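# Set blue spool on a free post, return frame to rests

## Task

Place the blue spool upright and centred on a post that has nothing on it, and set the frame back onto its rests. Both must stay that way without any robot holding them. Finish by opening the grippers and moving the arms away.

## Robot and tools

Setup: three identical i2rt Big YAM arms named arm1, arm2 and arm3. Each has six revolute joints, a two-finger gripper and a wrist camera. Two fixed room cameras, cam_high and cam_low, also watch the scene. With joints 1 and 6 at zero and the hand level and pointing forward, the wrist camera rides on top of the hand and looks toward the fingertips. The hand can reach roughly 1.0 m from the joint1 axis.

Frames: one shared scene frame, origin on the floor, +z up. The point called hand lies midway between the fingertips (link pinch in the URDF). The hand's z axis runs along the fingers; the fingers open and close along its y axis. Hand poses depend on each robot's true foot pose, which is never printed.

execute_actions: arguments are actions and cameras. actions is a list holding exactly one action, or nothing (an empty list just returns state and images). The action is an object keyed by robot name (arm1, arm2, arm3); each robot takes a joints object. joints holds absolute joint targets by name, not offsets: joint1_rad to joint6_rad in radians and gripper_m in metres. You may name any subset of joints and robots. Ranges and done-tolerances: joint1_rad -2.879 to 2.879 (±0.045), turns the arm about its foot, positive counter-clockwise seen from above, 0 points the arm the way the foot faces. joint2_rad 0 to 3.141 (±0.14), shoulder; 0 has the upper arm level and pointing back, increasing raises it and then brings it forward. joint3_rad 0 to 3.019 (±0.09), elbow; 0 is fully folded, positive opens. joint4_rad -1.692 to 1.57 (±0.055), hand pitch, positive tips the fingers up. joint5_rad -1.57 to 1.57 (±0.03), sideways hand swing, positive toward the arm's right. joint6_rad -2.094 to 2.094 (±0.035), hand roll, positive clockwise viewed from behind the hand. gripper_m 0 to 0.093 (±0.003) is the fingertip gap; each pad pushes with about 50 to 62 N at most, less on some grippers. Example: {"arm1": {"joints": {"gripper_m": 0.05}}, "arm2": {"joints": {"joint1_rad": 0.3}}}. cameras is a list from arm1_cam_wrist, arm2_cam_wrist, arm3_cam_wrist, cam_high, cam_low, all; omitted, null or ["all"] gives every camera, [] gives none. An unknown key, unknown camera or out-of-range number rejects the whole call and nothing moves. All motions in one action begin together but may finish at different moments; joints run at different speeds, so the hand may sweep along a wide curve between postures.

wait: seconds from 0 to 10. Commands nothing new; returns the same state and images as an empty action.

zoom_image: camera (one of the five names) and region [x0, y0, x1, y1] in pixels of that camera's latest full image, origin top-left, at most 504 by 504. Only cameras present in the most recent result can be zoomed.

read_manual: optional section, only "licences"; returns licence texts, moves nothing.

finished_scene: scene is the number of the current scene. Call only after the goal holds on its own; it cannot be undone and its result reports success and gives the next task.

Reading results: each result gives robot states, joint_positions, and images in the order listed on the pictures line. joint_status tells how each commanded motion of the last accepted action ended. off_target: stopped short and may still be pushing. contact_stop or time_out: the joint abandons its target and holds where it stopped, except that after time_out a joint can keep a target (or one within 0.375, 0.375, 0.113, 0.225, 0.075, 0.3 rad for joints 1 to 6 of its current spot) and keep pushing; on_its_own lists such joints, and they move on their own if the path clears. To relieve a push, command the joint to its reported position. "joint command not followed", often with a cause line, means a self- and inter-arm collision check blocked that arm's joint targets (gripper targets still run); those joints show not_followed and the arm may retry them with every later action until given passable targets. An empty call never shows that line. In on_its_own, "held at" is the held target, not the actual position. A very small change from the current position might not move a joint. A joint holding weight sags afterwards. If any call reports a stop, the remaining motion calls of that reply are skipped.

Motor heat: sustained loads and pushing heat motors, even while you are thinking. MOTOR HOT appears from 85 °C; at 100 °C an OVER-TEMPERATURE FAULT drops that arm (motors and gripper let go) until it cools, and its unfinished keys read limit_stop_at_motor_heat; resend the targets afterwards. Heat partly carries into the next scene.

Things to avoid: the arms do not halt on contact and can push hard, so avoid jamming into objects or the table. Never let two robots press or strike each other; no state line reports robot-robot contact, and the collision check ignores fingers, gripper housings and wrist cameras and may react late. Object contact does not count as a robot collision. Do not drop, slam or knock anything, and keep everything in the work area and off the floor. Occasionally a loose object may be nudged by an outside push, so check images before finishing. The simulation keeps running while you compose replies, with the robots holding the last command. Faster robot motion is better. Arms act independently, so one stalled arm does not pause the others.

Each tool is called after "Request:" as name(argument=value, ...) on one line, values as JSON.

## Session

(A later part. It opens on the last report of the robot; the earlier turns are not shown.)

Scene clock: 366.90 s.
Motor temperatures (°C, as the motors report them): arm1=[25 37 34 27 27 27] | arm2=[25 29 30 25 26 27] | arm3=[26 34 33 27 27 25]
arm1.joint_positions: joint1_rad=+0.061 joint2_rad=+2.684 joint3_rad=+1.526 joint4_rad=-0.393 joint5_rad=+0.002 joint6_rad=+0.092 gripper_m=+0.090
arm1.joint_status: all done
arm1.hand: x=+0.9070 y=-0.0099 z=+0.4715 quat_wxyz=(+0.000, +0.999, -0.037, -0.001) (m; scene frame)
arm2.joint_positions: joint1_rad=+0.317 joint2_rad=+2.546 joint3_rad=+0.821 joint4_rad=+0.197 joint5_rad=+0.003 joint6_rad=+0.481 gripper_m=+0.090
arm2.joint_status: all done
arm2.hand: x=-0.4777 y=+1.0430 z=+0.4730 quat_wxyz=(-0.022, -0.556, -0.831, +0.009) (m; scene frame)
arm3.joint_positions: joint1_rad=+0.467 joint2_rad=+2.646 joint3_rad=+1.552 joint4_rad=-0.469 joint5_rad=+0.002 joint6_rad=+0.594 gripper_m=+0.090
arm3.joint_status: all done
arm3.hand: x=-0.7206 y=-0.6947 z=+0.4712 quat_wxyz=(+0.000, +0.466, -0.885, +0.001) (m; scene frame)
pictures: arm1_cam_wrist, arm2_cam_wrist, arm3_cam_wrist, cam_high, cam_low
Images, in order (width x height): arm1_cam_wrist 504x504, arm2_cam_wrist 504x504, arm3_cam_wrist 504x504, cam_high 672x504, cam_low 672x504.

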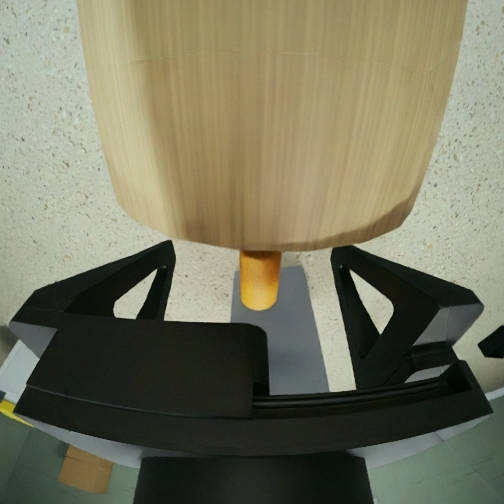

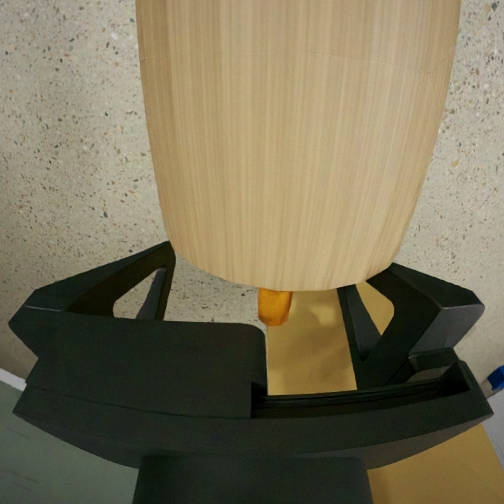

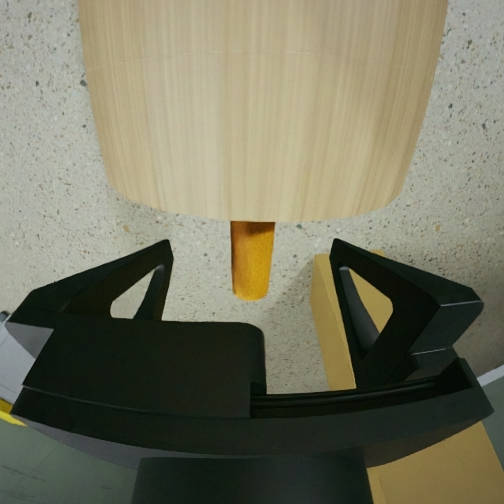

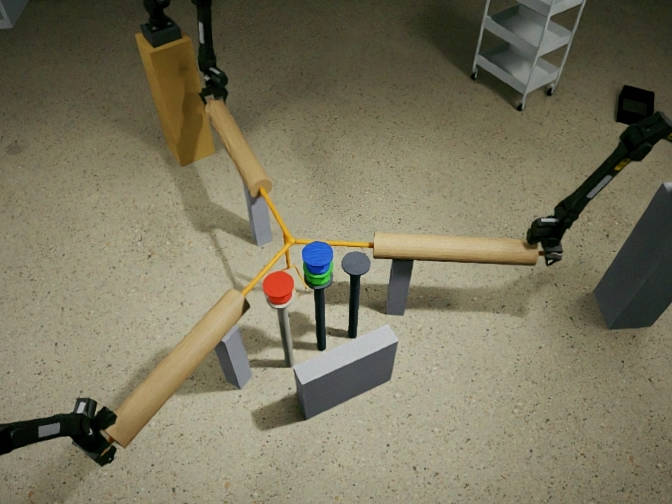

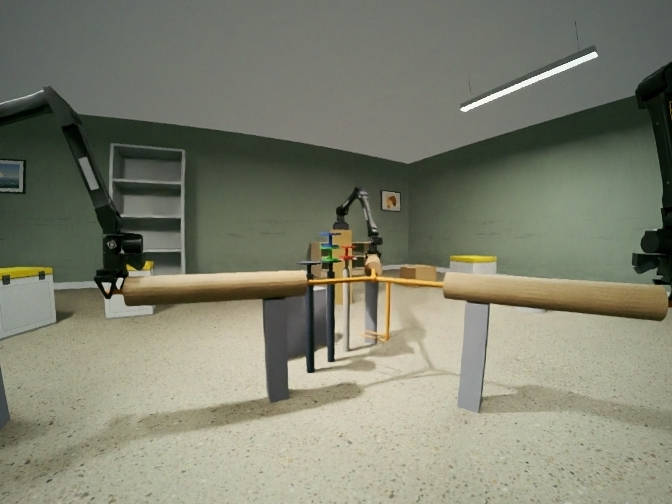

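Request:
execute_actions(actions=[{"arm2": {"joints": {"joint2_rad": 2.584, "joint3_rad": 0.808, "joint4_rad": 0.194}}}], cameras=["arm2_cam_wrist", "cam_low", "cam_high"])

Request:
zoom_image(camera="cam_low", region=[70, 220, 190, 320])

Request:
zoom_image(camera="cam_high", region=[150, 40, 270, 140])

Request:
zoom_image(camera="cam_high", region=[50, 380, 190, 500])

Scene clock: 381.80 s.
Motor temperatures (°C, as the motors report them): arm1=[25 37 34 27 27 27] | arm2=[25 29 30 25 26 27] | arm3=[26 35 33 27 27 25]
arm1.joint_positions: joint1_rad=+0.061 joint2_rad=+2.684 joint3_rad=+1.526 joint4_rad=-0.393 joint5_rad=+0.002 joint6_rad=+0.092 gripper_m=+0.090
arm1.joint_status: not commanded
arm1.hand: x=+0.9070 y=-0.0099 z=+0.4715 quat_wxyz=(+0.000, +0.999, -0.037, -0.001) (m; scene frame)
arm2.joint_positions: joint1_rad=+0.317 joint2_rad=+2.576 joint3_rad=+0.815 joint4_rad=+0.197 joint5_rad=+0.003 joint6_rad=+0.481 gripper_m=+0.090
arm2.joint_status: all done
arm2.hand: x=-0.4914 y=+1.0544 z=+0.4645 quat_wxyz=(-0.004, -0.556, -0.831, +0.007) (m; scene frame)
arm3.joint_positions: joint1_rad=+0.467 joint2_rad=+2.646 joint3_rad=+1.552 joint4_rad=-0.469 joint5_rad=+0.002 joint6_rad=+0.594 gripper_m=+0.090
arm3.joint_status: not commanded
arm3.hand: x=-0.7206 y=-0.6947 z=+0.4712 quat_wxyz=(+0.000, +0.466, -0.885, +0.001) (m; scene frame)
pictures: arm2_cam_wrist, cam_high, cam_low
Images, in order (width x height): arm2_cam_wrist 504x504, cam_high 672x504, cam_low 672x504.

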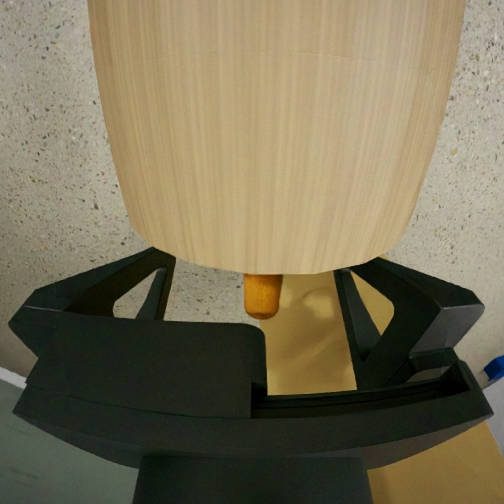

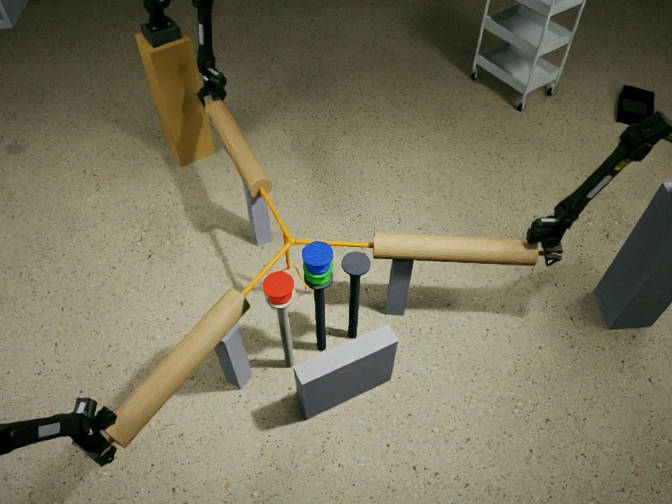

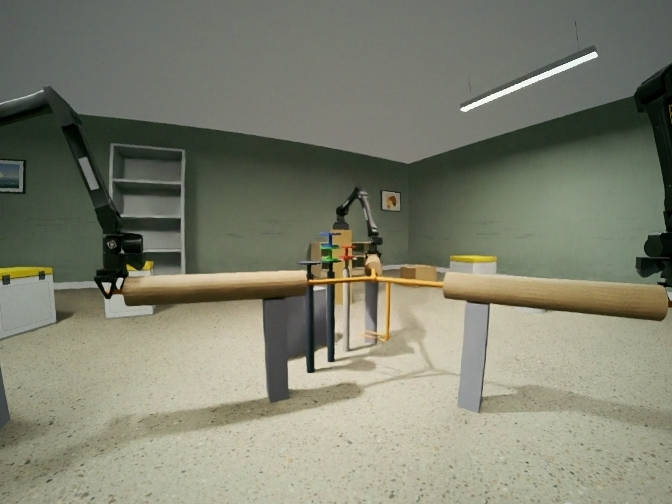

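Region (70, 220, 190, 320) of cam_low's 672x504 image, scaled by 4.200, with more detail than that image has.

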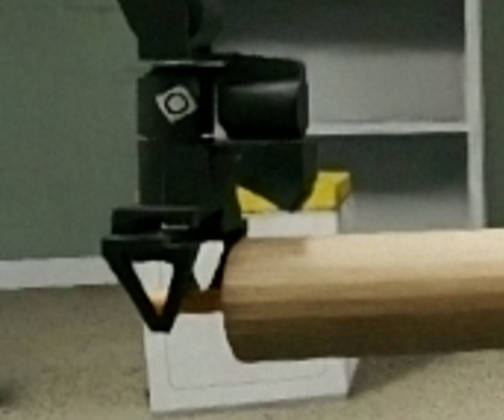

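Region (150, 40, 270, 140) of cam_high's 672x504 image, scaled by 4.200, with more detail than that image has.

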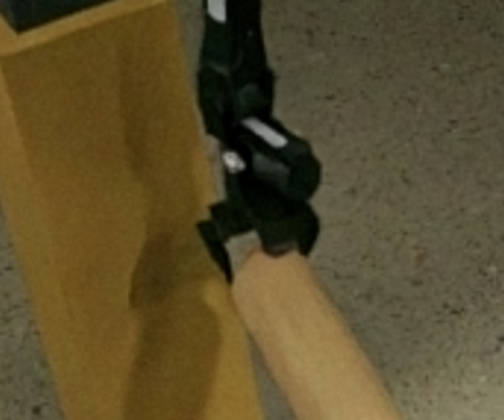

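Region (50, 380, 190, 500) of cam_high's 672x504 image, scaled by 3.600, with more detail than that image has; it fills the top 432 rows of this view, and the rest is white.

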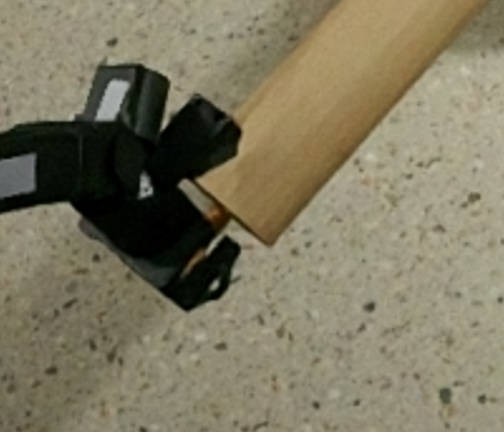

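Request:
execute_actions(actions=[{"arm2": {"joints": {"joint3_rad": 0.79}}}], cameras=["arm2_cam_wrist"])

Request:
execute_actions(actions=[{"arm1": {"joints": {"gripper_m": 0.0}}, "arm2": {"joints": {"gripper_m": 0.0}}, "arm3": {"joints": {"gripper_m": 0.0}}}])

Scene clock: 387.00 s.
Motor temperatures (°C, as the motors report them): arm1=[25 37 34 27 27 27] | arm2=[25 29 29 25 26 27] | arm3=[26 35 33 27 27 25]
arm1.joint_positions: joint1_rad=+0.061 joint2_rad=+2.684 joint3_rad=+1.526 joint4_rad=-0.393 joint5_rad=+0.002 joint6_rad=+0.092 gripper_m=+0.090
arm1.joint_status: not commanded
arm1.hand: x=+0.9070 y=-0.0099 z=+0.4715 quat_wxyz=(+0.000, +0.999, -0.037, -0.001) (m; scene frame)
arm2.joint_positions: joint1_rad=+0.317 joint2_rad=+2.576 joint3_rad=+0.798 joint4_rad=+0.197 joint5_rad=+0.003 joint6_rad=+0.481 gripper_m=+0.090
arm2.joint_status: all done
arm2.hand: x=-0.4995 y=+1.0613 z=+0.4658 quat_wxyz=(+0.005, -0.556, -0.831, +0.006) (m; scene frame)
arm3.joint_positions: joint1_rad=+0.467 joint2_rad=+2.646 joint3_rad=+1.552 joint4_rad=-0.469 joint5_rad=+0.002 joint6_rad=+0.594 gripper_m=+0.090
arm3.joint_status: not commanded
arm3.hand: x=-0.7206 y=-0.6947 z=+0.4712 quat_wxyz=(+0.000, +0.466, -0.885, +0.001) (m; scene frame)
pictures: arm2_cam_wrist
Images, in order (width x height): arm2_cam_wrist 504x504.

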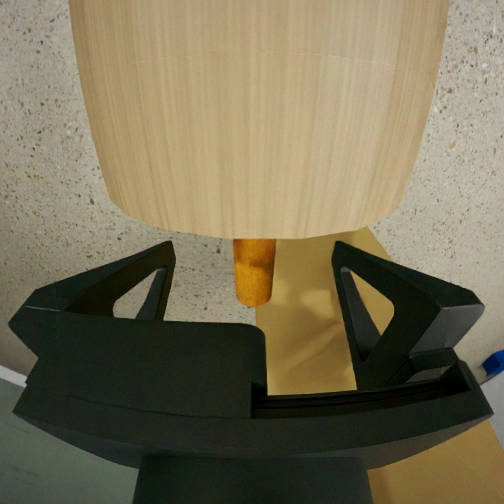

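Scene clock: 387.70 s.
Motor temperatures (°C, as the motors report them): arm1=[25 37 34 27 27 27] | arm2=[25 29 29 25 26 27] | arm3=[26 35 33 27 27 25]
arm1.joint_positions: joint1_rad=+0.060 joint2_rad=+2.684 joint3_rad=+1.526 joint4_rad=-0.394 joint5_rad=+0.004 joint6_rad=+0.099 gripper_m=+0.019
arm1.joint_status: gripper_m off_target (ended at +0.019, target +0.000)
arm1.hand: x=+0.9072 y=-0.0087 z=+0.4713 quat_wxyz=(-0.001, +0.999, -0.041, -0.001) (m; scene frame)
arm2.joint_positions: joint1_rad=+0.317 joint2_rad=+2.576 joint3_rad=+0.798 joint4_rad=+0.197 joint5_rad=+0.002 joint6_rad=+0.486 gripper_m=+0.019
arm2.joint_status: gripper_m off_target (ended at +0.019, target +0.000)
arm2.hand: x=-0.4993 y=+1.0614 z=+0.4658 quat_wxyz=(+0.004, -0.558, -0.830, +0.005) (m; scene frame)
arm3.joint_positions: joint1_rad=+0.468 joint2_rad=+2.647 joint3_rad=+1.553 joint4_rad=-0.470 joint5_rad=-0.001 joint6_rad=+0.610 gripper_m=+0.019
arm3.joint_status: gripper_m off_target (ended at +0.019, target +0.000)
arm3.hand: x=-0.7217 y=-0.6947 z=+0.4712 quat_wxyz=(+0.001, +0.459, -0.888, +0.001) (m; scene frame)
pictures: arm1_cam_wrist, arm2_cam_wrist, arm3_cam_wrist, cam_high, cam_low
Images, in order (width x height): arm1_cam_wrist 504x504, arm2_cam_wrist 504x504, arm3_cam_wrist 504x504, cam_high 672x504, cam_low 672x504.

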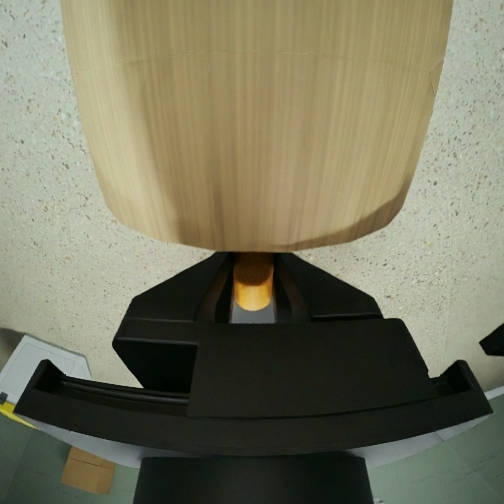

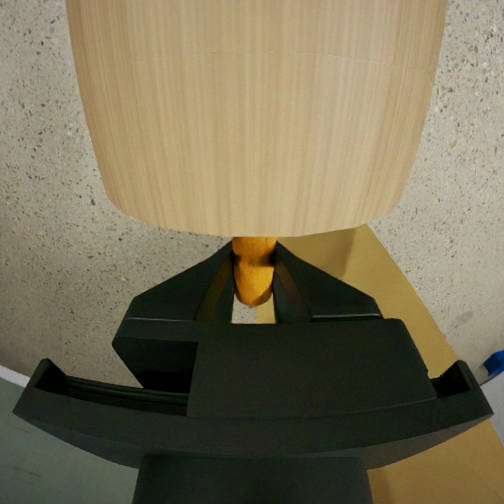

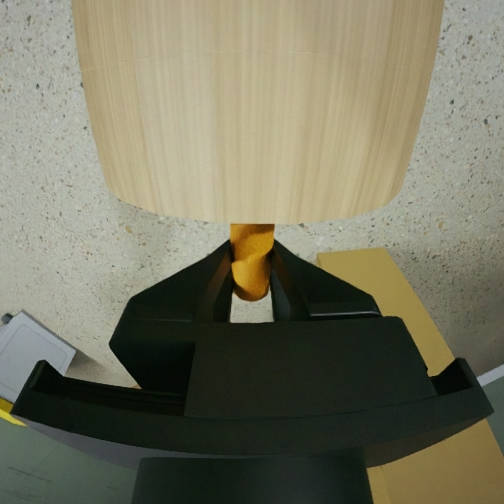

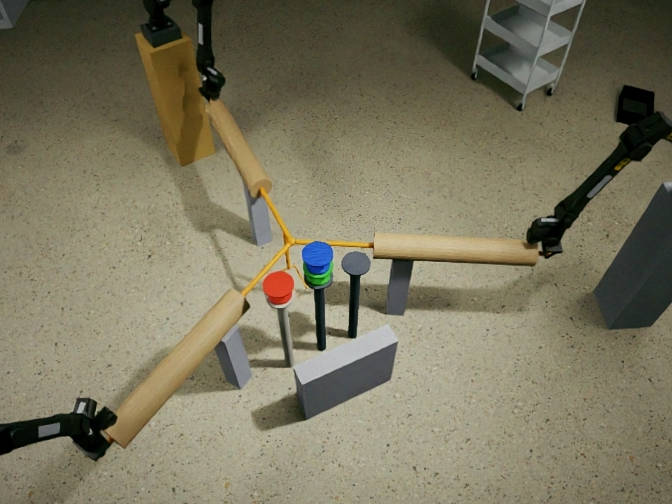

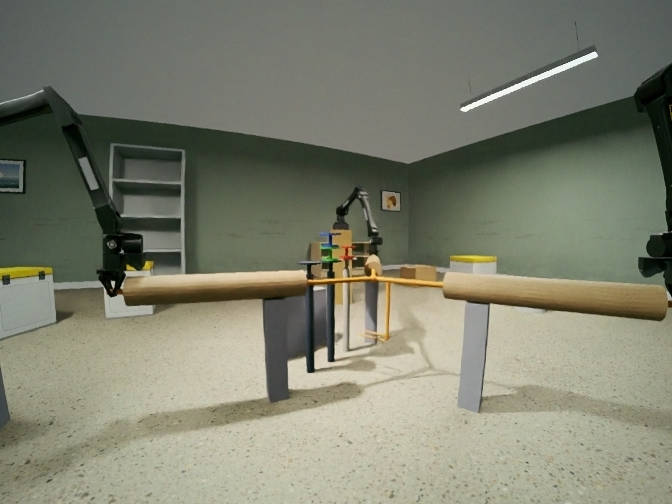

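Request:
execute_actions(actions=[{"arm1": {"joints": {"joint1_rad": 0.06, "joint2_rad": 2.60, "joint3_rad": 1.479, "joint4_rad": -0.425, "joint6_rad": 0.10}}, "arm2": {"joints": {"joint1_rad": 0.317, "joint2_rad": 2.475, "joint3_rad": 0.745, "joint4_rad": 0.15, "joint6_rad": 0.486}}, "arm3": {"joints": {"joint1_rad": 0.468, "joint2_rad": 2.565, "joint3_rad": 1.511, "joint4_rad": -0.502, "joint6_rad": 0.61}}}], cameras=["cam_low", "cam_high"])

Scene clock: 504.57 s.
Motor temperatures (°C, as the motors report them): arm1=[25 40 34 27 27 27] | arm2=[25 29 29 25 26 27] | arm3=[26 37 33 27 27 25]
arm1.joint_positions: joint1_rad=+0.060 joint2_rad=+2.636 joint3_rad=+1.486 joint4_rad=-0.406 joint5_rad=+0.004 joint6_rad=+0.100 gripper_m=+0.019
arm1.joint_status: all done
arm1.hand: x=+0.9100 y=-0.0087 z=+0.4907 quat_wxyz=(-0.001, +0.999, -0.042, +0.001) (m; scene frame)
arm2.joint_positions: joint1_rad=+0.317 joint2_rad=+2.490 joint3_rad=+0.756 joint4_rad=+0.157 joint5_rad=+0.001 joint6_rad=+0.486 gripper_m=+0.019
arm2.joint_status: all done
arm2.hand: x=-0.4968 y=+1.0598 z=+0.4926 quat_wxyz=(+0.003, -0.558, -0.830, +0.005) (m; scene frame)
arm3.joint_positions: joint1_rad=+0.462 joint2_rad=+2.589 joint3_rad=+1.515 joint4_rad=-0.491 joint5_rad=-0.001 joint6_rad=+0.609 gripper_m=+0.019
arm3.joint_status: all done
arm3.hand: x=-0.7183 y=-0.6957 z=+0.4955 quat_wxyz=(+0.002, +0.457, -0.889, +0.001) (m; scene frame)
pictures: cam_high, cam_low
Images, in order (width x height): cam_high 672x504, cam_low 672x504.

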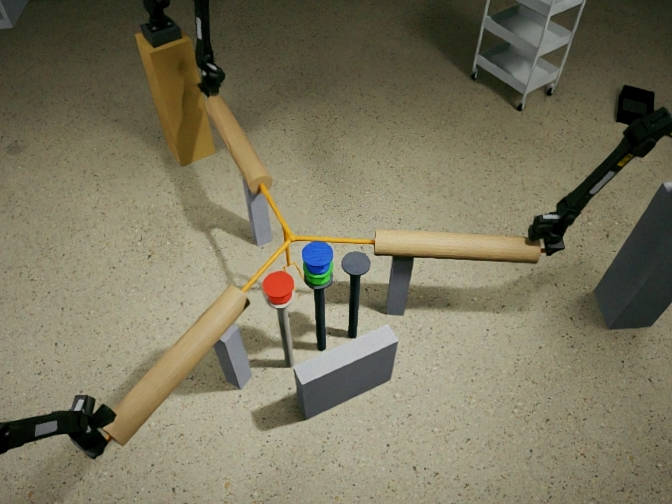

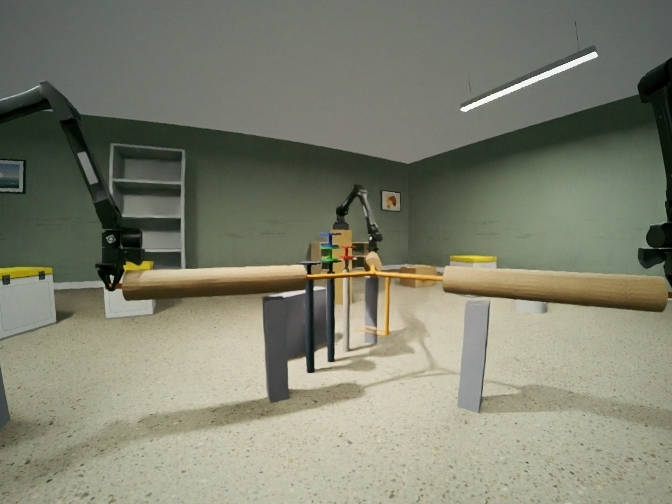

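Request:
execute_actions(actions=[{"arm1": {"joints": {"joint2_rad": 2.506, "joint3_rad": 1.43, "joint4_rad": -0.458}}, "arm2": {"joints": {"joint2_rad": 2.367, "joint3_rad": 0.69, "joint4_rad": 0.098}}, "arm3": {"joints": {"joint2_rad": 2.484, "joint3_rad": 1.468, "joint4_rad": -0.536}}}], cameras=[])

Request:
execute_actions(actions=[{"arm1": {"joints": {"joint2_rad": 2.368, "joint3_rad": 1.365, "joint4_rad": -0.53}}, "arm2": {"joints": {"joint2_rad": 2.157, "joint3_rad": 0.615, "joint4_rad": -0.038}}, "arm3": {"joints": {"joint2_rad": 2.352, "joint3_rad": 1.414, "joint4_rad": -0.613}}}], cameras=["arm1_cam_wrist", "arm2_cam_wrist", "arm3_cam_wrist", "cam_low"])

Scene clock: 517.63 s.
Motor temperatures (°C, as the motors report them): arm1=[25 42 34 27 27 27] | arm2=[25 30 29 25 26 27] | arm3=[26 38 32 27 27 25]
arm1.joint_positions: joint1_rad=+0.060 joint2_rad=+2.539 joint3_rad=+1.431 joint4_rad=-0.446 joint5_rad=+0.004 joint6_rad=+0.100 gripper_m=+0.019
arm1.joint_status: all done
arm1.hand: x=+0.9083 y=-0.0086 z=+0.5321 quat_wxyz=(-0.001, +0.999, -0.042, +0.000) (m; scene frame)
arm2.joint_positions: joint1_rad=+0.317 joint2_rad=+2.379 joint3_rad=+0.697 joint4_rad=+0.106 joint5_rad=+0.002 joint6_rad=+0.486 gripper_m=+0.019
arm2.joint_status: all done
arm2.hand: x=-0.4979 y=+1.0611 z=+0.5268 quat_wxyz=(+0.002, -0.558, -0.830, +0.005) (m; scene frame)
arm3.joint_positions: joint1_rad=+0.467 joint2_rad=+2.504 joint3_rad=+1.470 joint4_rad=-0.529 joint5_rad=-0.001 joint6_rad=+0.611 gripper_m=+0.019
arm3.joint_status: all done
arm3.hand: x=-0.7207 y=-0.6945 z=+0.5330 quat_wxyz=(+0.001, +0.458, -0.889, +0.000) (m; scene frame)
pictures: none
No camera images: the call's "cameras" was empty. Leave "cameras" out to get every camera's image.

Scene clock: 518.53 s.
Motor temperatures (°C, as the motors report them): arm1=[25 42 34 27 27 27] | arm2=[25 30 29 25 26 27] | arm3=[26 38 32 27 27 25]
arm1.joint_positions: joint1_rad=+0.059 joint2_rad=+2.394 joint3_rad=+1.363 joint4_rad=-0.520 joint5_rad=+0.004 joint6_rad=+0.100 gripper_m=+0.019
arm1.joint_status: all done
arm1.hand: x=+0.9072 y=-0.0080 z=+0.5951 quat_wxyz=(-0.001, +0.999, -0.042, -0.002) (m; scene frame)
arm2.joint_positions: joint1_rad=+0.316 joint2_rad=+2.167 joint3_rad=+0.617 joint4_rad=-0.028 joint5_rad=+0.002 joint6_rad=+0.486 gripper_m=+0.019
arm2.joint_status: all done
arm2.hand: x=-0.4991 y=+1.0625 z=+0.5872 quat_wxyz=(+0.003, -0.558, -0.830, +0.005) (m; scene frame)
arm3.joint_positions: joint1_rad=+0.470 joint2_rad=+2.365 joint3_rad=+1.415 joint4_rad=-0.609 joint5_rad=-0.001 joint6_rad=+0.615 gripper_m=+0.019
arm3.joint_status: all done
arm3.hand: x=-0.7228 y=-0.6930 z=+0.5968 quat_wxyz=(+0.000, +0.458, -0.889, -0.002) (m; scene frame)
pictures: arm1_cam_wrist, arm2_cam_wrist, arm3_cam_wrist, cam_low
Images, in order (width x height): arm1_cam_wrist 504x504, arm2_cam_wrist 504x504, arm3_cam_wrist 504x504, cam_low 672x504.

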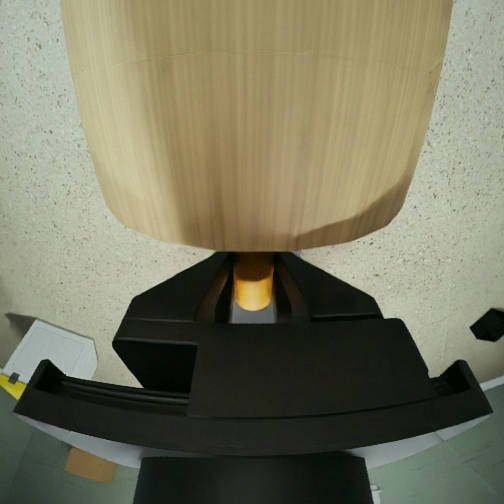

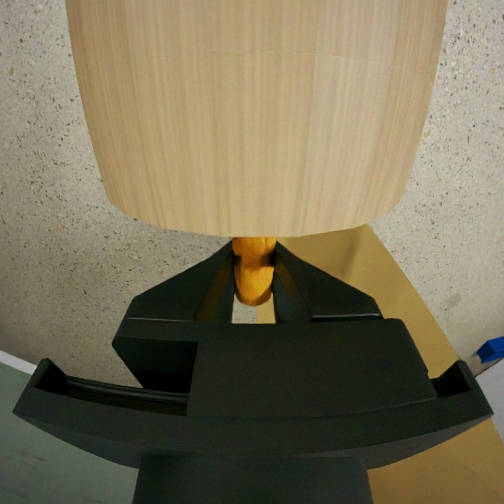

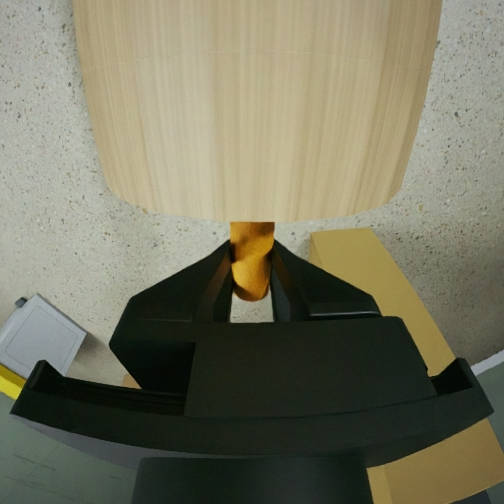

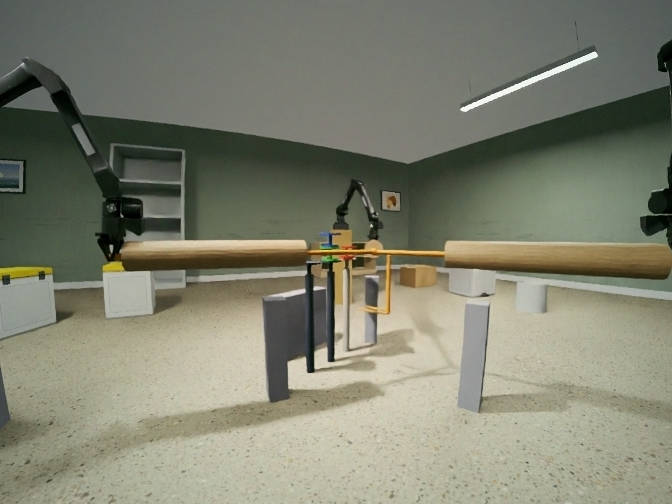

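Request:
execute_actions(actions=[{"arm1": {"joints": {"joint2_rad": 2.246, "joint3_rad": 1.327, "joint4_rad": -0.62}}, "arm2": {"joints": {"joint2_rad": 1.94, "joint3_rad": 0.575, "joint4_rad": -0.216}}, "arm3": {"joints": {"joint2_rad": 2.24, "joint3_rad": 1.388, "joint4_rad": -0.703}}}], cameras=[])

Request:
execute_actions(actions=[{"arm1": {"joints": {"joint2_rad": 2.123, "joint3_rad": 1.312, "joint4_rad": -0.726}}, "arm2": {"joints": {"joint2_rad": 1.722, "joint3_rad": 0.568, "joint4_rad": -0.425}}, "arm3": {"joints": {"joint2_rad": 2.126, "joint3_rad": 1.386, "joint4_rad": -0.812}}}], cameras=[])

Request:
execute_actions(actions=[{"arm1": {"joints": {"joint2_rad": 2.011, "joint3_rad": 1.34, "joint4_rad": -0.845}}, "arm2": {"joints": {"joint2_rad": 1.525, "joint3_rad": 0.605, "joint4_rad": -0.648}}, "arm3": {"joints": {"joint2_rad": 2.025, "joint3_rad": 1.425, "joint4_rad": -0.932}}}], cameras=["cam_low"])

Scene clock: 533.97 s.
Motor temperatures (°C, as the motors report them): arm1=[25 42 34 27 27 27] | arm2=[25 29 29 25 26 27] | arm3=[26 38 32 27 27 25]
arm1.joint_positions: joint1_rad=+0.059 joint2_rad=+2.272 joint3_rad=+1.325 joint4_rad=-0.608 joint5_rad=+0.004 joint6_rad=+0.100 gripper_m=+0.019
arm1.joint_status: all done
arm1.hand: x=+0.9082 y=-0.0078 z=+0.6507 quat_wxyz=(-0.001, +0.999, -0.042, +0.001) (m; scene frame)
arm2.joint_positions: joint1_rad=+0.316 joint2_rad=+1.950 joint3_rad=+0.575 joint4_rad=-0.204 joint5_rad=+0.002 joint6_rad=+0.486 gripper_m=+0.019
arm2.joint_status: all done
arm2.hand: x=-0.4985 y=+1.0627 z=+0.6460 quat_wxyz=(+0.004, -0.558, -0.830, +0.005) (m; scene frame)
arm3.joint_positions: joint1_rad=+0.470 joint2_rad=+2.253 joint3_rad=+1.390 joint4_rad=-0.697 joint5_rad=-0.002 joint6_rad=+0.614 gripper_m=+0.019
arm3.joint_status: all done
arm3.hand: x=-0.7225 y=-0.6930 z=+0.6513 quat_wxyz=(+0.001, +0.458, -0.889, -0.001) (m; scene frame)
pictures: none
No camera images: the call's "cameras" was empty. Leave "cameras" out to get every camera's image.

Scene clock: 534.93 s.
Motor temperatures (°C, as the motors report them): arm1=[25 42 34 27 27 27] | arm2=[25 29 29 25 26 27] | arm3=[26 38 33 27 27 25]
arm1.joint_positions: joint1_rad=+0.059 joint2_rad=+2.147 joint3_rad=+1.307 joint4_rad=-0.717 joint5_rad=+0.004 joint6_rad=+0.100 gripper_m=+0.019
arm1.joint_status: all done
arm1.hand: x=+0.9086 y=-0.0074 z=+0.7112 quat_wxyz=(-0.001, +0.999, -0.042, +0.001) (m; scene frame)
arm2.joint_positions: joint1_rad=+0.316 joint2_rad=+1.731 joint3_rad=+0.564 joint4_rad=-0.413 joint5_rad=+0.001 joint6_rad=+0.486 gripper_m=+0.019
arm2.joint_status: all done
arm2.hand: x=-0.4984 y=+1.0635 z=+0.7058 quat_wxyz=(+0.004, -0.558, -0.830, +0.005) (m; scene frame)
arm3.joint_positions: joint1_rad=+0.470 joint2_rad=+2.138 joint3_rad=+1.386 joint4_rad=-0.809 joint5_rad=-0.003 joint6_rad=+0.615 gripper_m=+0.019
arm3.joint_status: all done
arm3.hand: x=-0.7231 y=-0.6926 z=+0.7125 quat_wxyz=(+0.001, +0.458, -0.889, -0.001) (m; scene frame)
pictures: none
No camera images: the call's "cameras" was empty. Leave "cameras" out to get every camera's image.

Scene clock: 535.93 s.
Motor temperatures (°C, as the motors report them): arm1=[25 42 34 27 27 27] | arm2=[25 29 29 25 26 27] | arm3=[26 38 33 27 27 25]
arm1.joint_positions: joint1_rad=+0.059 joint2_rad=+2.031 joint3_rad=+1.307 joint4_rad=-0.832 joint5_rad=+0.004 joint6_rad=+0.100 gripper_m=+0.019
arm1.joint_status: all done
arm1.hand: x=+0.9105 y=-0.0074 z=+0.7712 quat_wxyz=(-0.001, +0.999, -0.042, +0.001) (m; scene frame)
arm2.joint_positions: joint1_rad=+0.316 joint2_rad=+1.529 joint3_rad=+0.584 joint4_rad=-0.625 joint5_rad=+0.005 joint6_rad=+0.486 gripper_m=+0.019
arm2.joint_status: all done
arm2.hand: x=-0.4979 y=+1.0628 z=+0.7658 quat_wxyz=(-0.001, -0.558, -0.830, +0.008) (m; scene frame)
arm3.joint_positions: joint1_rad=+0.468 joint2_rad=+2.030 joint3_rad=+1.390 joint4_rad=-0.912 joint5_rad=-0.001 joint6_rad=+0.613 gripper_m=+0.019
arm3.joint_status: all done
arm3.hand: x=-0.7215 y=-0.6944 z=+0.7719 quat_wxyz=(-0.002, +0.458, -0.889, -0.005) (m; scene frame)
pictures: cam_low
Images, in order (width x height): cam_low 672x504.

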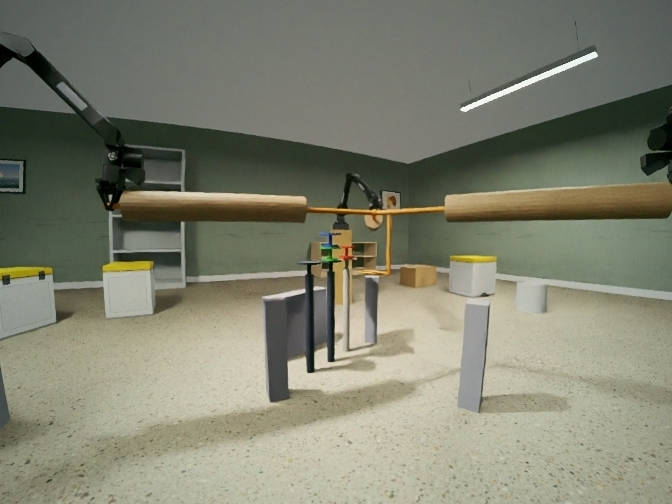

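Request:
execute_actions(actions=[{"arm1": {"joints": {"joint2_rad": 1.92, "joint3_rad": 1.389, "joint4_rad": -0.975}}, "arm2": {"joints": {"joint2_rad": 1.37, "joint3_rad": 0.678, "joint4_rad": -0.868}}, "arm3": {"joints": {"joint2_rad": 1.946, "joint3_rad": 1.484, "joint4_rad": -1.064}}}], cameras=[])

Request:
execute_actions(actions=[{"arm1": {"joints": {"joint2_rad": 1.84, "joint3_rad": 1.445, "joint4_rad": -1.111}}, "arm2": {"joints": {"joint2_rad": 1.253, "joint3_rad": 0.765, "joint4_rad": -1.072}}, "arm3": {"joints": {"joint2_rad": 1.878, "joint3_rad": 1.552, "joint4_rad": -1.20}}}], cameras=[])

Request:
execute_actions(actions=[{"arm1": {"joints": {"joint2_rad": 1.797, "joint3_rad": 1.497, "joint4_rad": -1.205}}, "arm2": {"joints": {"joint2_rad": 1.199, "joint3_rad": 0.837, "joint4_rad": -1.198}}, "arm3": {"joints": {"joint2_rad": 1.844, "joint3_rad": 1.612, "joint4_rad": -1.294}}}])

Scene clock: 558.27 s.
Motor temperatures (°C, as the motors report them): arm1=[25 42 38 27 27 27] | arm2=[25 29 31 25 26 27] | arm3=[26 38 37 27 27 25]
arm1.joint_positions: joint1_rad=+0.059 joint2_rad=+1.939 joint3_rad=+1.334 joint4_rad=-0.957 joint5_rad=+0.005 joint6_rad=+0.100 gripper_m=+0.019
arm1.joint_status: all done
arm1.hand: x=+0.9125 y=-0.0071 z=+0.8268 quat_wxyz=(-0.002, +0.999, -0.042, +0.004) (m; scene frame)
arm2.joint_positions: joint1_rad=+0.316 joint2_rad=+1.375 joint3_rad=+0.645 joint4_rad=-0.844 joint5_rad=+0.005 joint6_rad=+0.486 gripper_m=+0.019
arm2.joint_status: all done
arm2.hand: x=-0.4972 y=+1.0631 z=+0.8240 quat_wxyz=(+0.001, -0.558, -0.830, +0.007) (m; scene frame)
arm3.joint_positions: joint1_rad=+0.467 joint2_rad=+1.957 joint3_rad=+1.438 joint4_rad=-1.045 joint5_rad=-0.001 joint6_rad=+0.613 gripper_m=+0.019
arm3.joint_status: all done
arm3.hand: x=-0.7205 y=-0.6948 z=+0.8263 quat_wxyz=(+0.001, +0.458, -0.889, +0.001) (m; scene frame)
pictures: none
No camera images: the call's "cameras" was empty. Leave "cameras" out to get every camera's image.

Scene clock: 559.20 s.
Motor temperatures (°C, as the motors report them): arm1=[25 42 38 27 27 27] | arm2=[25 29 32 25 26 27] | arm3=[26 38 37 27 27 25]
arm1.joint_positions: joint1_rad=+0.059 joint2_rad=+1.861 joint3_rad=+1.386 joint4_rad=-1.093 joint5_rad=+0.006 joint6_rad=+0.100 gripper_m=+0.019
arm1.joint_status: all done
arm1.hand: x=+0.9135 y=-0.0067 z=+0.8841 quat_wxyz=(-0.002, +0.999, -0.042, +0.007) (m; scene frame)
arm2.joint_positions: joint1_rad=+0.316 joint2_rad=+1.259 joint3_rad=+0.726 joint4_rad=-1.044 joint5_rad=+0.004 joint6_rad=+0.486 gripper_m=+0.019
arm2.joint_status: all done
arm2.hand: x=-0.4973 y=+1.0640 z=+0.8815 quat_wxyz=(+0.002, -0.558, -0.830, +0.007) (m; scene frame)
arm3.joint_positions: joint1_rad=+0.467 joint2_rad=+1.889 joint3_rad=+1.503 joint4_rad=-1.180 joint5_rad=-0.002 joint6_rad=+0.613 gripper_m=+0.019
arm3.joint_status: all done
arm3.hand: x=-0.7207 y=-0.6950 z=+0.8855 quat_wxyz=(+0.002, +0.458, -0.889, +0.001) (m; scene frame)
pictures: none
No camera images: the call's "cameras" was empty. Leave "cameras" out to get every camera's image.

Scene clock: 560.00 s.
Motor temperatures (°C, as the motors report them): arm1=[25 42 39 27 27 27] | arm2=[25 29 32 25 26 27] | arm3=[26 38 37 27 27 25]
arm1.joint_positions: joint1_rad=+0.059 joint2_rad=+1.829 joint3_rad=+1.432 joint4_rad=-1.182 joint5_rad=+0.006 joint6_rad=+0.100 gripper_m=+0.019
arm1.joint_status: all done
arm1.hand: x=+0.9140 y=-0.0065 z=+0.9167 quat_wxyz=(-0.003, +0.999, -0.042, +0.012) (m; scene frame)
arm2.joint_positions: joint1_rad=+0.316 joint2_rad=+1.210 joint3_rad=+0.793 joint4_rad=-1.169 joint5_rad=+0.004 joint6_rad=+0.486 gripper_m=+0.019
arm2.joint_status: all done
arm2.hand: x=-0.4977 y=+1.0649 z=+0.9175 quat_wxyz=(+0.007, -0.558, -0.830, +0.006) (m; scene frame)
arm3.joint_positions: joint1_rad=+0.467 joint2_rad=+1.866 joint3_rad=+1.558 joint4_rad=-1.268 joint5_rad=-0.003 joint6_rad=+0.613 gripper_m=+0.019
arm3.joint_status: all done
arm3.hand: x=-0.7209 y=-0.6951 z=+0.9173 quat_wxyz=(+0.005, +0.458, -0.889, +0.006) (m; scene frame)
pictures: arm1_cam_wrist, arm2_cam_wrist, arm3_cam_wrist, cam_high, cam_low
Images, in order (width x height): arm1_cam_wrist 504x504, arm2_cam_wrist 504x504, arm3_cam_wrist 504x504, cam_high 672x504, cam_low 672x504.

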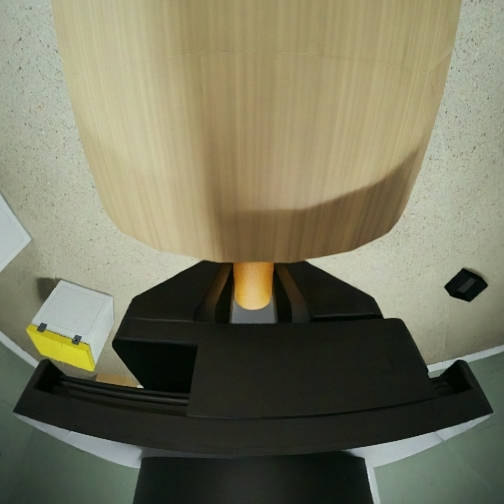

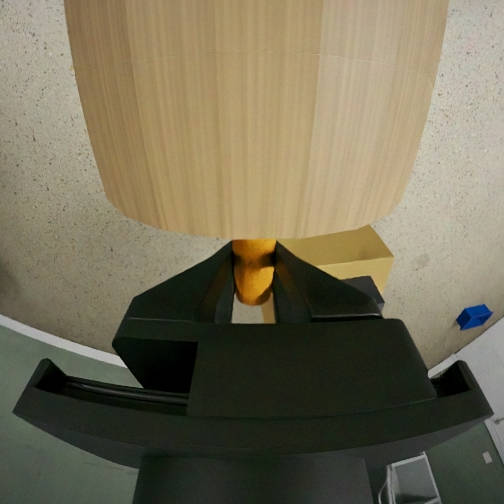

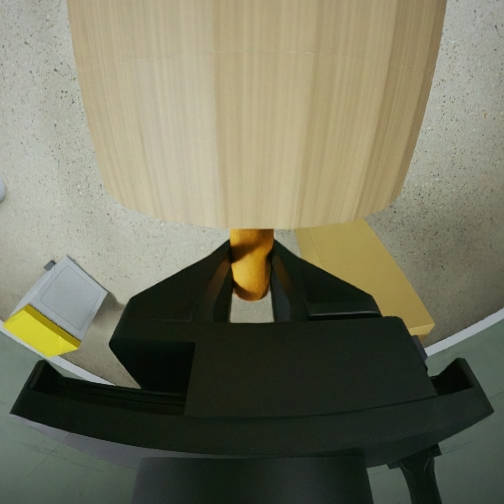

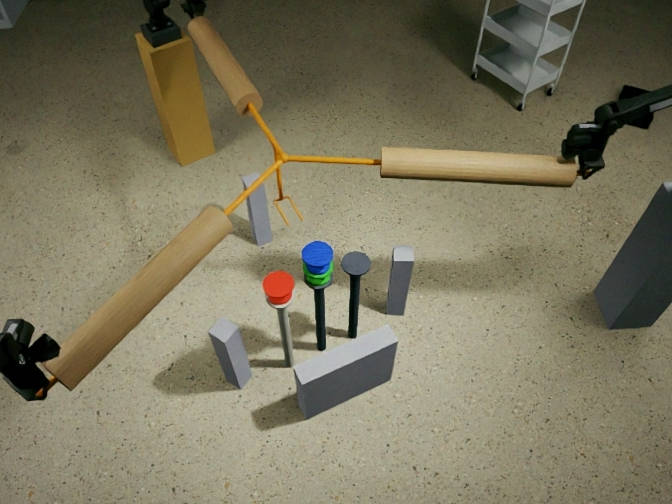

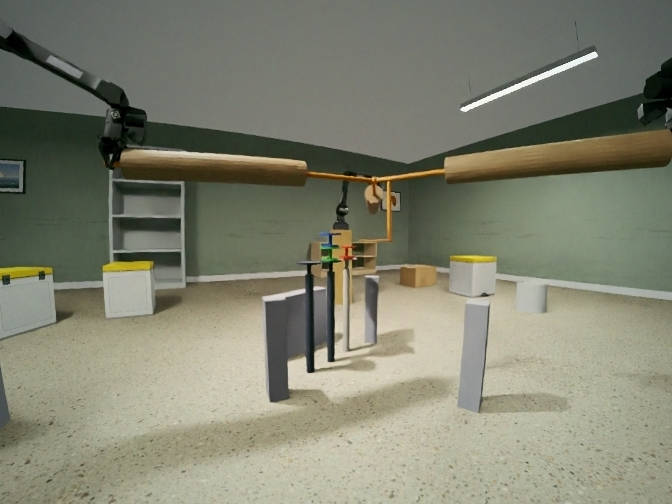

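Request:
zoom_image(camera="cam_low", region=[290, 205, 410, 285])

Request:
zoom_image(camera="cam_high", region=[240, 140, 400, 310])

Region (290, 205, 410, 285) of cam_low's 672x504 image, scaled by 4.200, with more detail than that image has.

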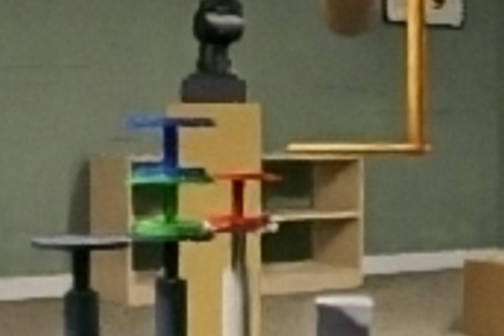

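Region (240, 140, 400, 310) of cam_high's 672x504 image, scaled by 2.965, with more detail than that image has; it fills the left 474 columns of this view, and the rest is white.

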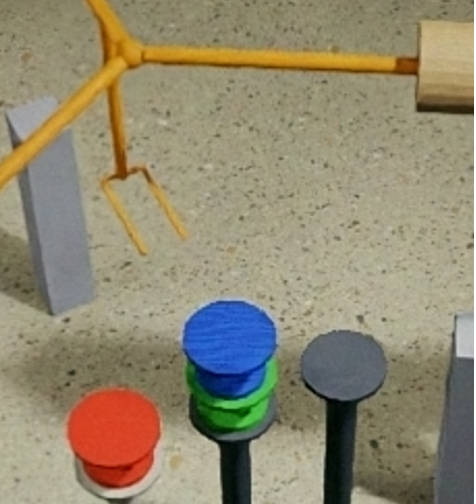

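Request:
execute_actions(actions=[{"arm1": {"joints": {"joint1_rad": 0.152, "joint2_rad": 1.751, "joint3_rad": 1.372, "joint4_rad": -1.125, "joint6_rad": 0.198}}, "arm2": {"joints": {"joint1_rad": 0.246, "joint2_rad": 1.335, "joint3_rad": 0.942, "joint4_rad": -1.14, "joint6_rad": 0.412}}, "arm3": {"joints": {"joint1_rad": 0.424, "joint2_rad": 1.735, "joint3_rad": 1.40, "joint4_rad": -1.192, "joint6_rad": 0.566}}}], cameras=["cam_high", "cam_low"])

Scene clock: 621.67 s.
Motor temperatures (°C, as the motors report them): arm1=[25 43 47 27 27 27] | arm2=[25 28 39 25 26 27] | arm3=[26 39 44 27 27 25]
arm1.joint_positions: joint1_rad=+0.156 joint2_rad=+1.796 joint3_rad=+1.362 joint4_rad=-1.138 joint5_rad=+0.003 joint6_rad=+0.201 gripper_m=+0.019
arm1.joint_status: all done
arm1.hand: x=+0.9329 y=-0.0574 z=+0.9093 quat_wxyz=(-0.001, +0.999, -0.044, +0.008) (m; scene frame)
arm2.joint_positions: joint1_rad=+0.253 joint2_rad=+1.348 joint3_rad=+0.897 joint4_rad=-1.133 joint5_rad=+0.000 joint6_rad=+0.427 gripper_m=+0.019
arm2.joint_status: all done
arm2.hand: x=-0.4752 y=+1.0183 z=+0.9122 quat_wxyz=(+0.006, -0.560, -0.829, +0.004) (m; scene frame)
arm3.joint_positions: joint1_rad=+0.433 joint2_rad=+1.751 joint3_rad=+1.394 joint4_rad=-1.207 joint5_rad=-0.004 joint6_rad=+0.584 gripper_m=+0.019
arm3.joint_status: all done
arm3.hand: x=-0.7043 y=-0.7390 z=+0.9180 quat_wxyz=(+0.003, +0.456, -0.890, +0.000) (m; scene frame)
pictures: cam_high, cam_low
Images, in order (width x height): cam_high 672x504, cam_low 672x504.

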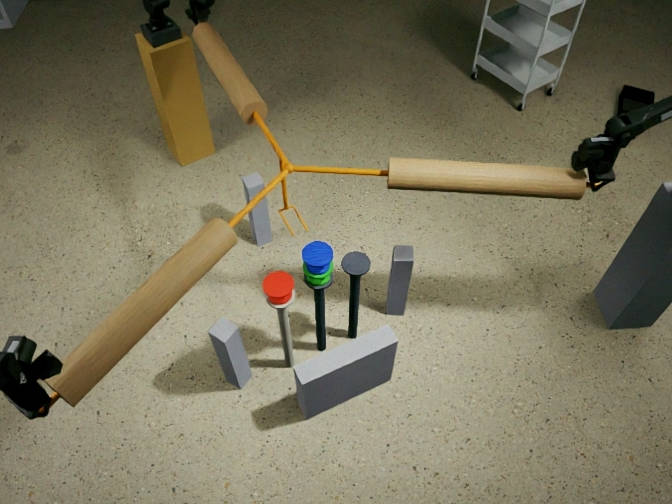

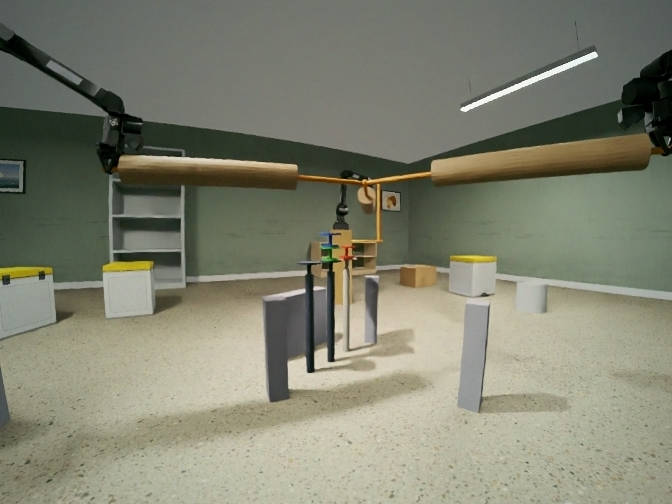

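Request:
execute_actions(actions=[{"arm1": {"joints": {"joint1_rad": 0.239, "joint2_rad": 1.702, "joint3_rad": 1.325, "joint4_rad": -1.109, "joint6_rad": 0.285}}, "arm2": {"joints": {"joint1_rad": 0.193, "joint2_rad": 1.441, "joint3_rad": 1.064, "joint4_rad": -1.15, "joint6_rad": 0.362}}, "arm3": {"joints": {"joint1_rad": 0.3745, "joint2_rad": 1.6235, "joint3_rad": 1.25, "joint4_rad": -1.152, "joint6_rad": 0.52}}}], cameras=["cam_high", "cam_low"])

Request:
zoom_image(camera="cam_low", region=[290, 205, 410, 285])

Request:
zoom_image(camera="cam_high", region=[240, 140, 400, 310])

Scene clock: 632.63 s.
Motor temperatures (°C, as the motors report them): arm1=[25 43 44 27 27 27] | arm2=[25 28 40 25 26 27] | arm3=[26 38 41 27 27 25]
arm1.joint_positions: joint1_rad=+0.244 joint2_rad=+1.751 joint3_rad=+1.309 joint4_rad=-1.115 joint5_rad=+0.003 joint6_rad=+0.287 gripper_m=+0.019
arm1.joint_status: all done
arm1.hand: x=+0.9536 y=-0.0995 z=+0.9133 quat_wxyz=(+0.001, +0.999, -0.043, +0.001) (m; scene frame)
arm2.joint_positions: joint1_rad=+0.196 joint2_rad=+1.456 joint3_rad=+1.019 joint4_rad=-1.142 joint5_rad=+0.000 joint6_rad=+0.369 gripper_m=+0.019
arm2.joint_status: all done
arm2.hand: x=-0.4582 y=+0.9720 z=+0.9169 quat_wxyz=(+0.004, -0.559, -0.829, +0.004) (m; scene frame)
arm3.joint_positions: joint1_rad=+0.381 joint2_rad=+1.642 joint3_rad=+1.246 joint4_rad=-1.164 joint5_rad=-0.004 joint6_rad=+0.531 gripper_m=+0.019
arm3.joint_status: all done
arm3.hand: x=-0.6814 y=-0.7853 z=+0.9169 quat_wxyz=(+0.001, +0.456, -0.890, -0.002) (m; scene frame)
pictures: cam_high, cam_low
Images, in order (width x height): cam_high 672x504, cam_low 672x504.

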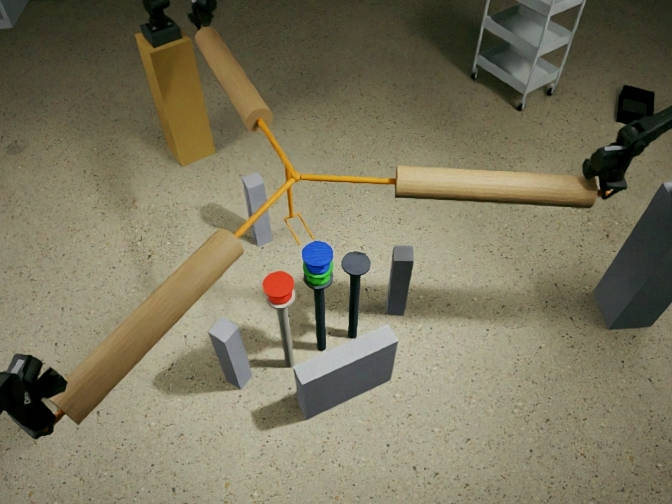

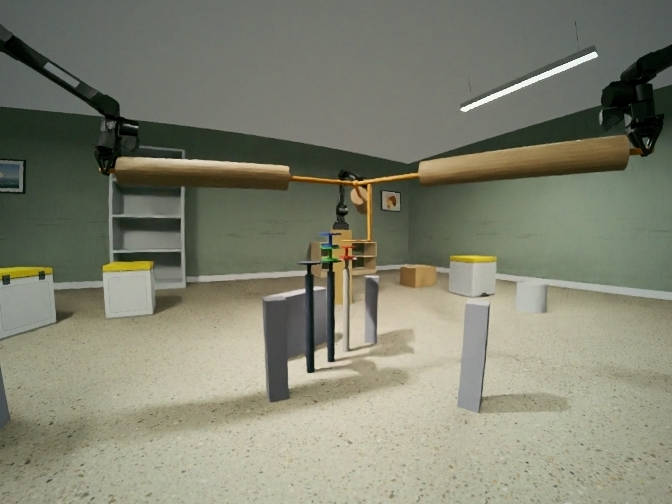

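Region (290, 205, 410, 285) of cam_low's 672x504 image, scaled by 4.200, with more detail than that image has.

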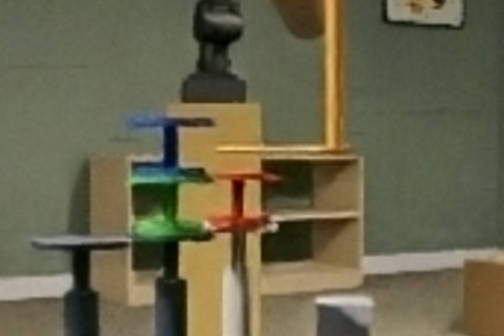

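Region (240, 140, 400, 310) of cam_high's 672x504 image, scaled by 2.965, with more detail than that image has; it fills the left 474 columns of this view, and the rest is white.

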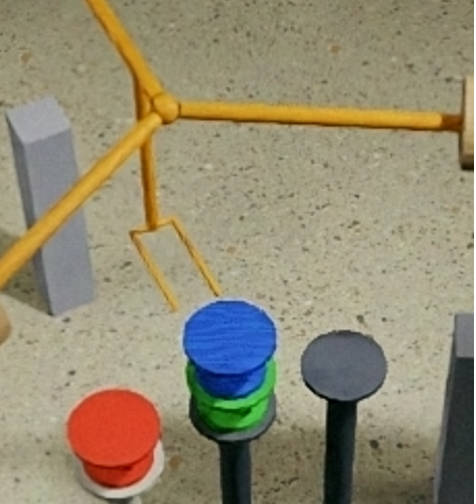

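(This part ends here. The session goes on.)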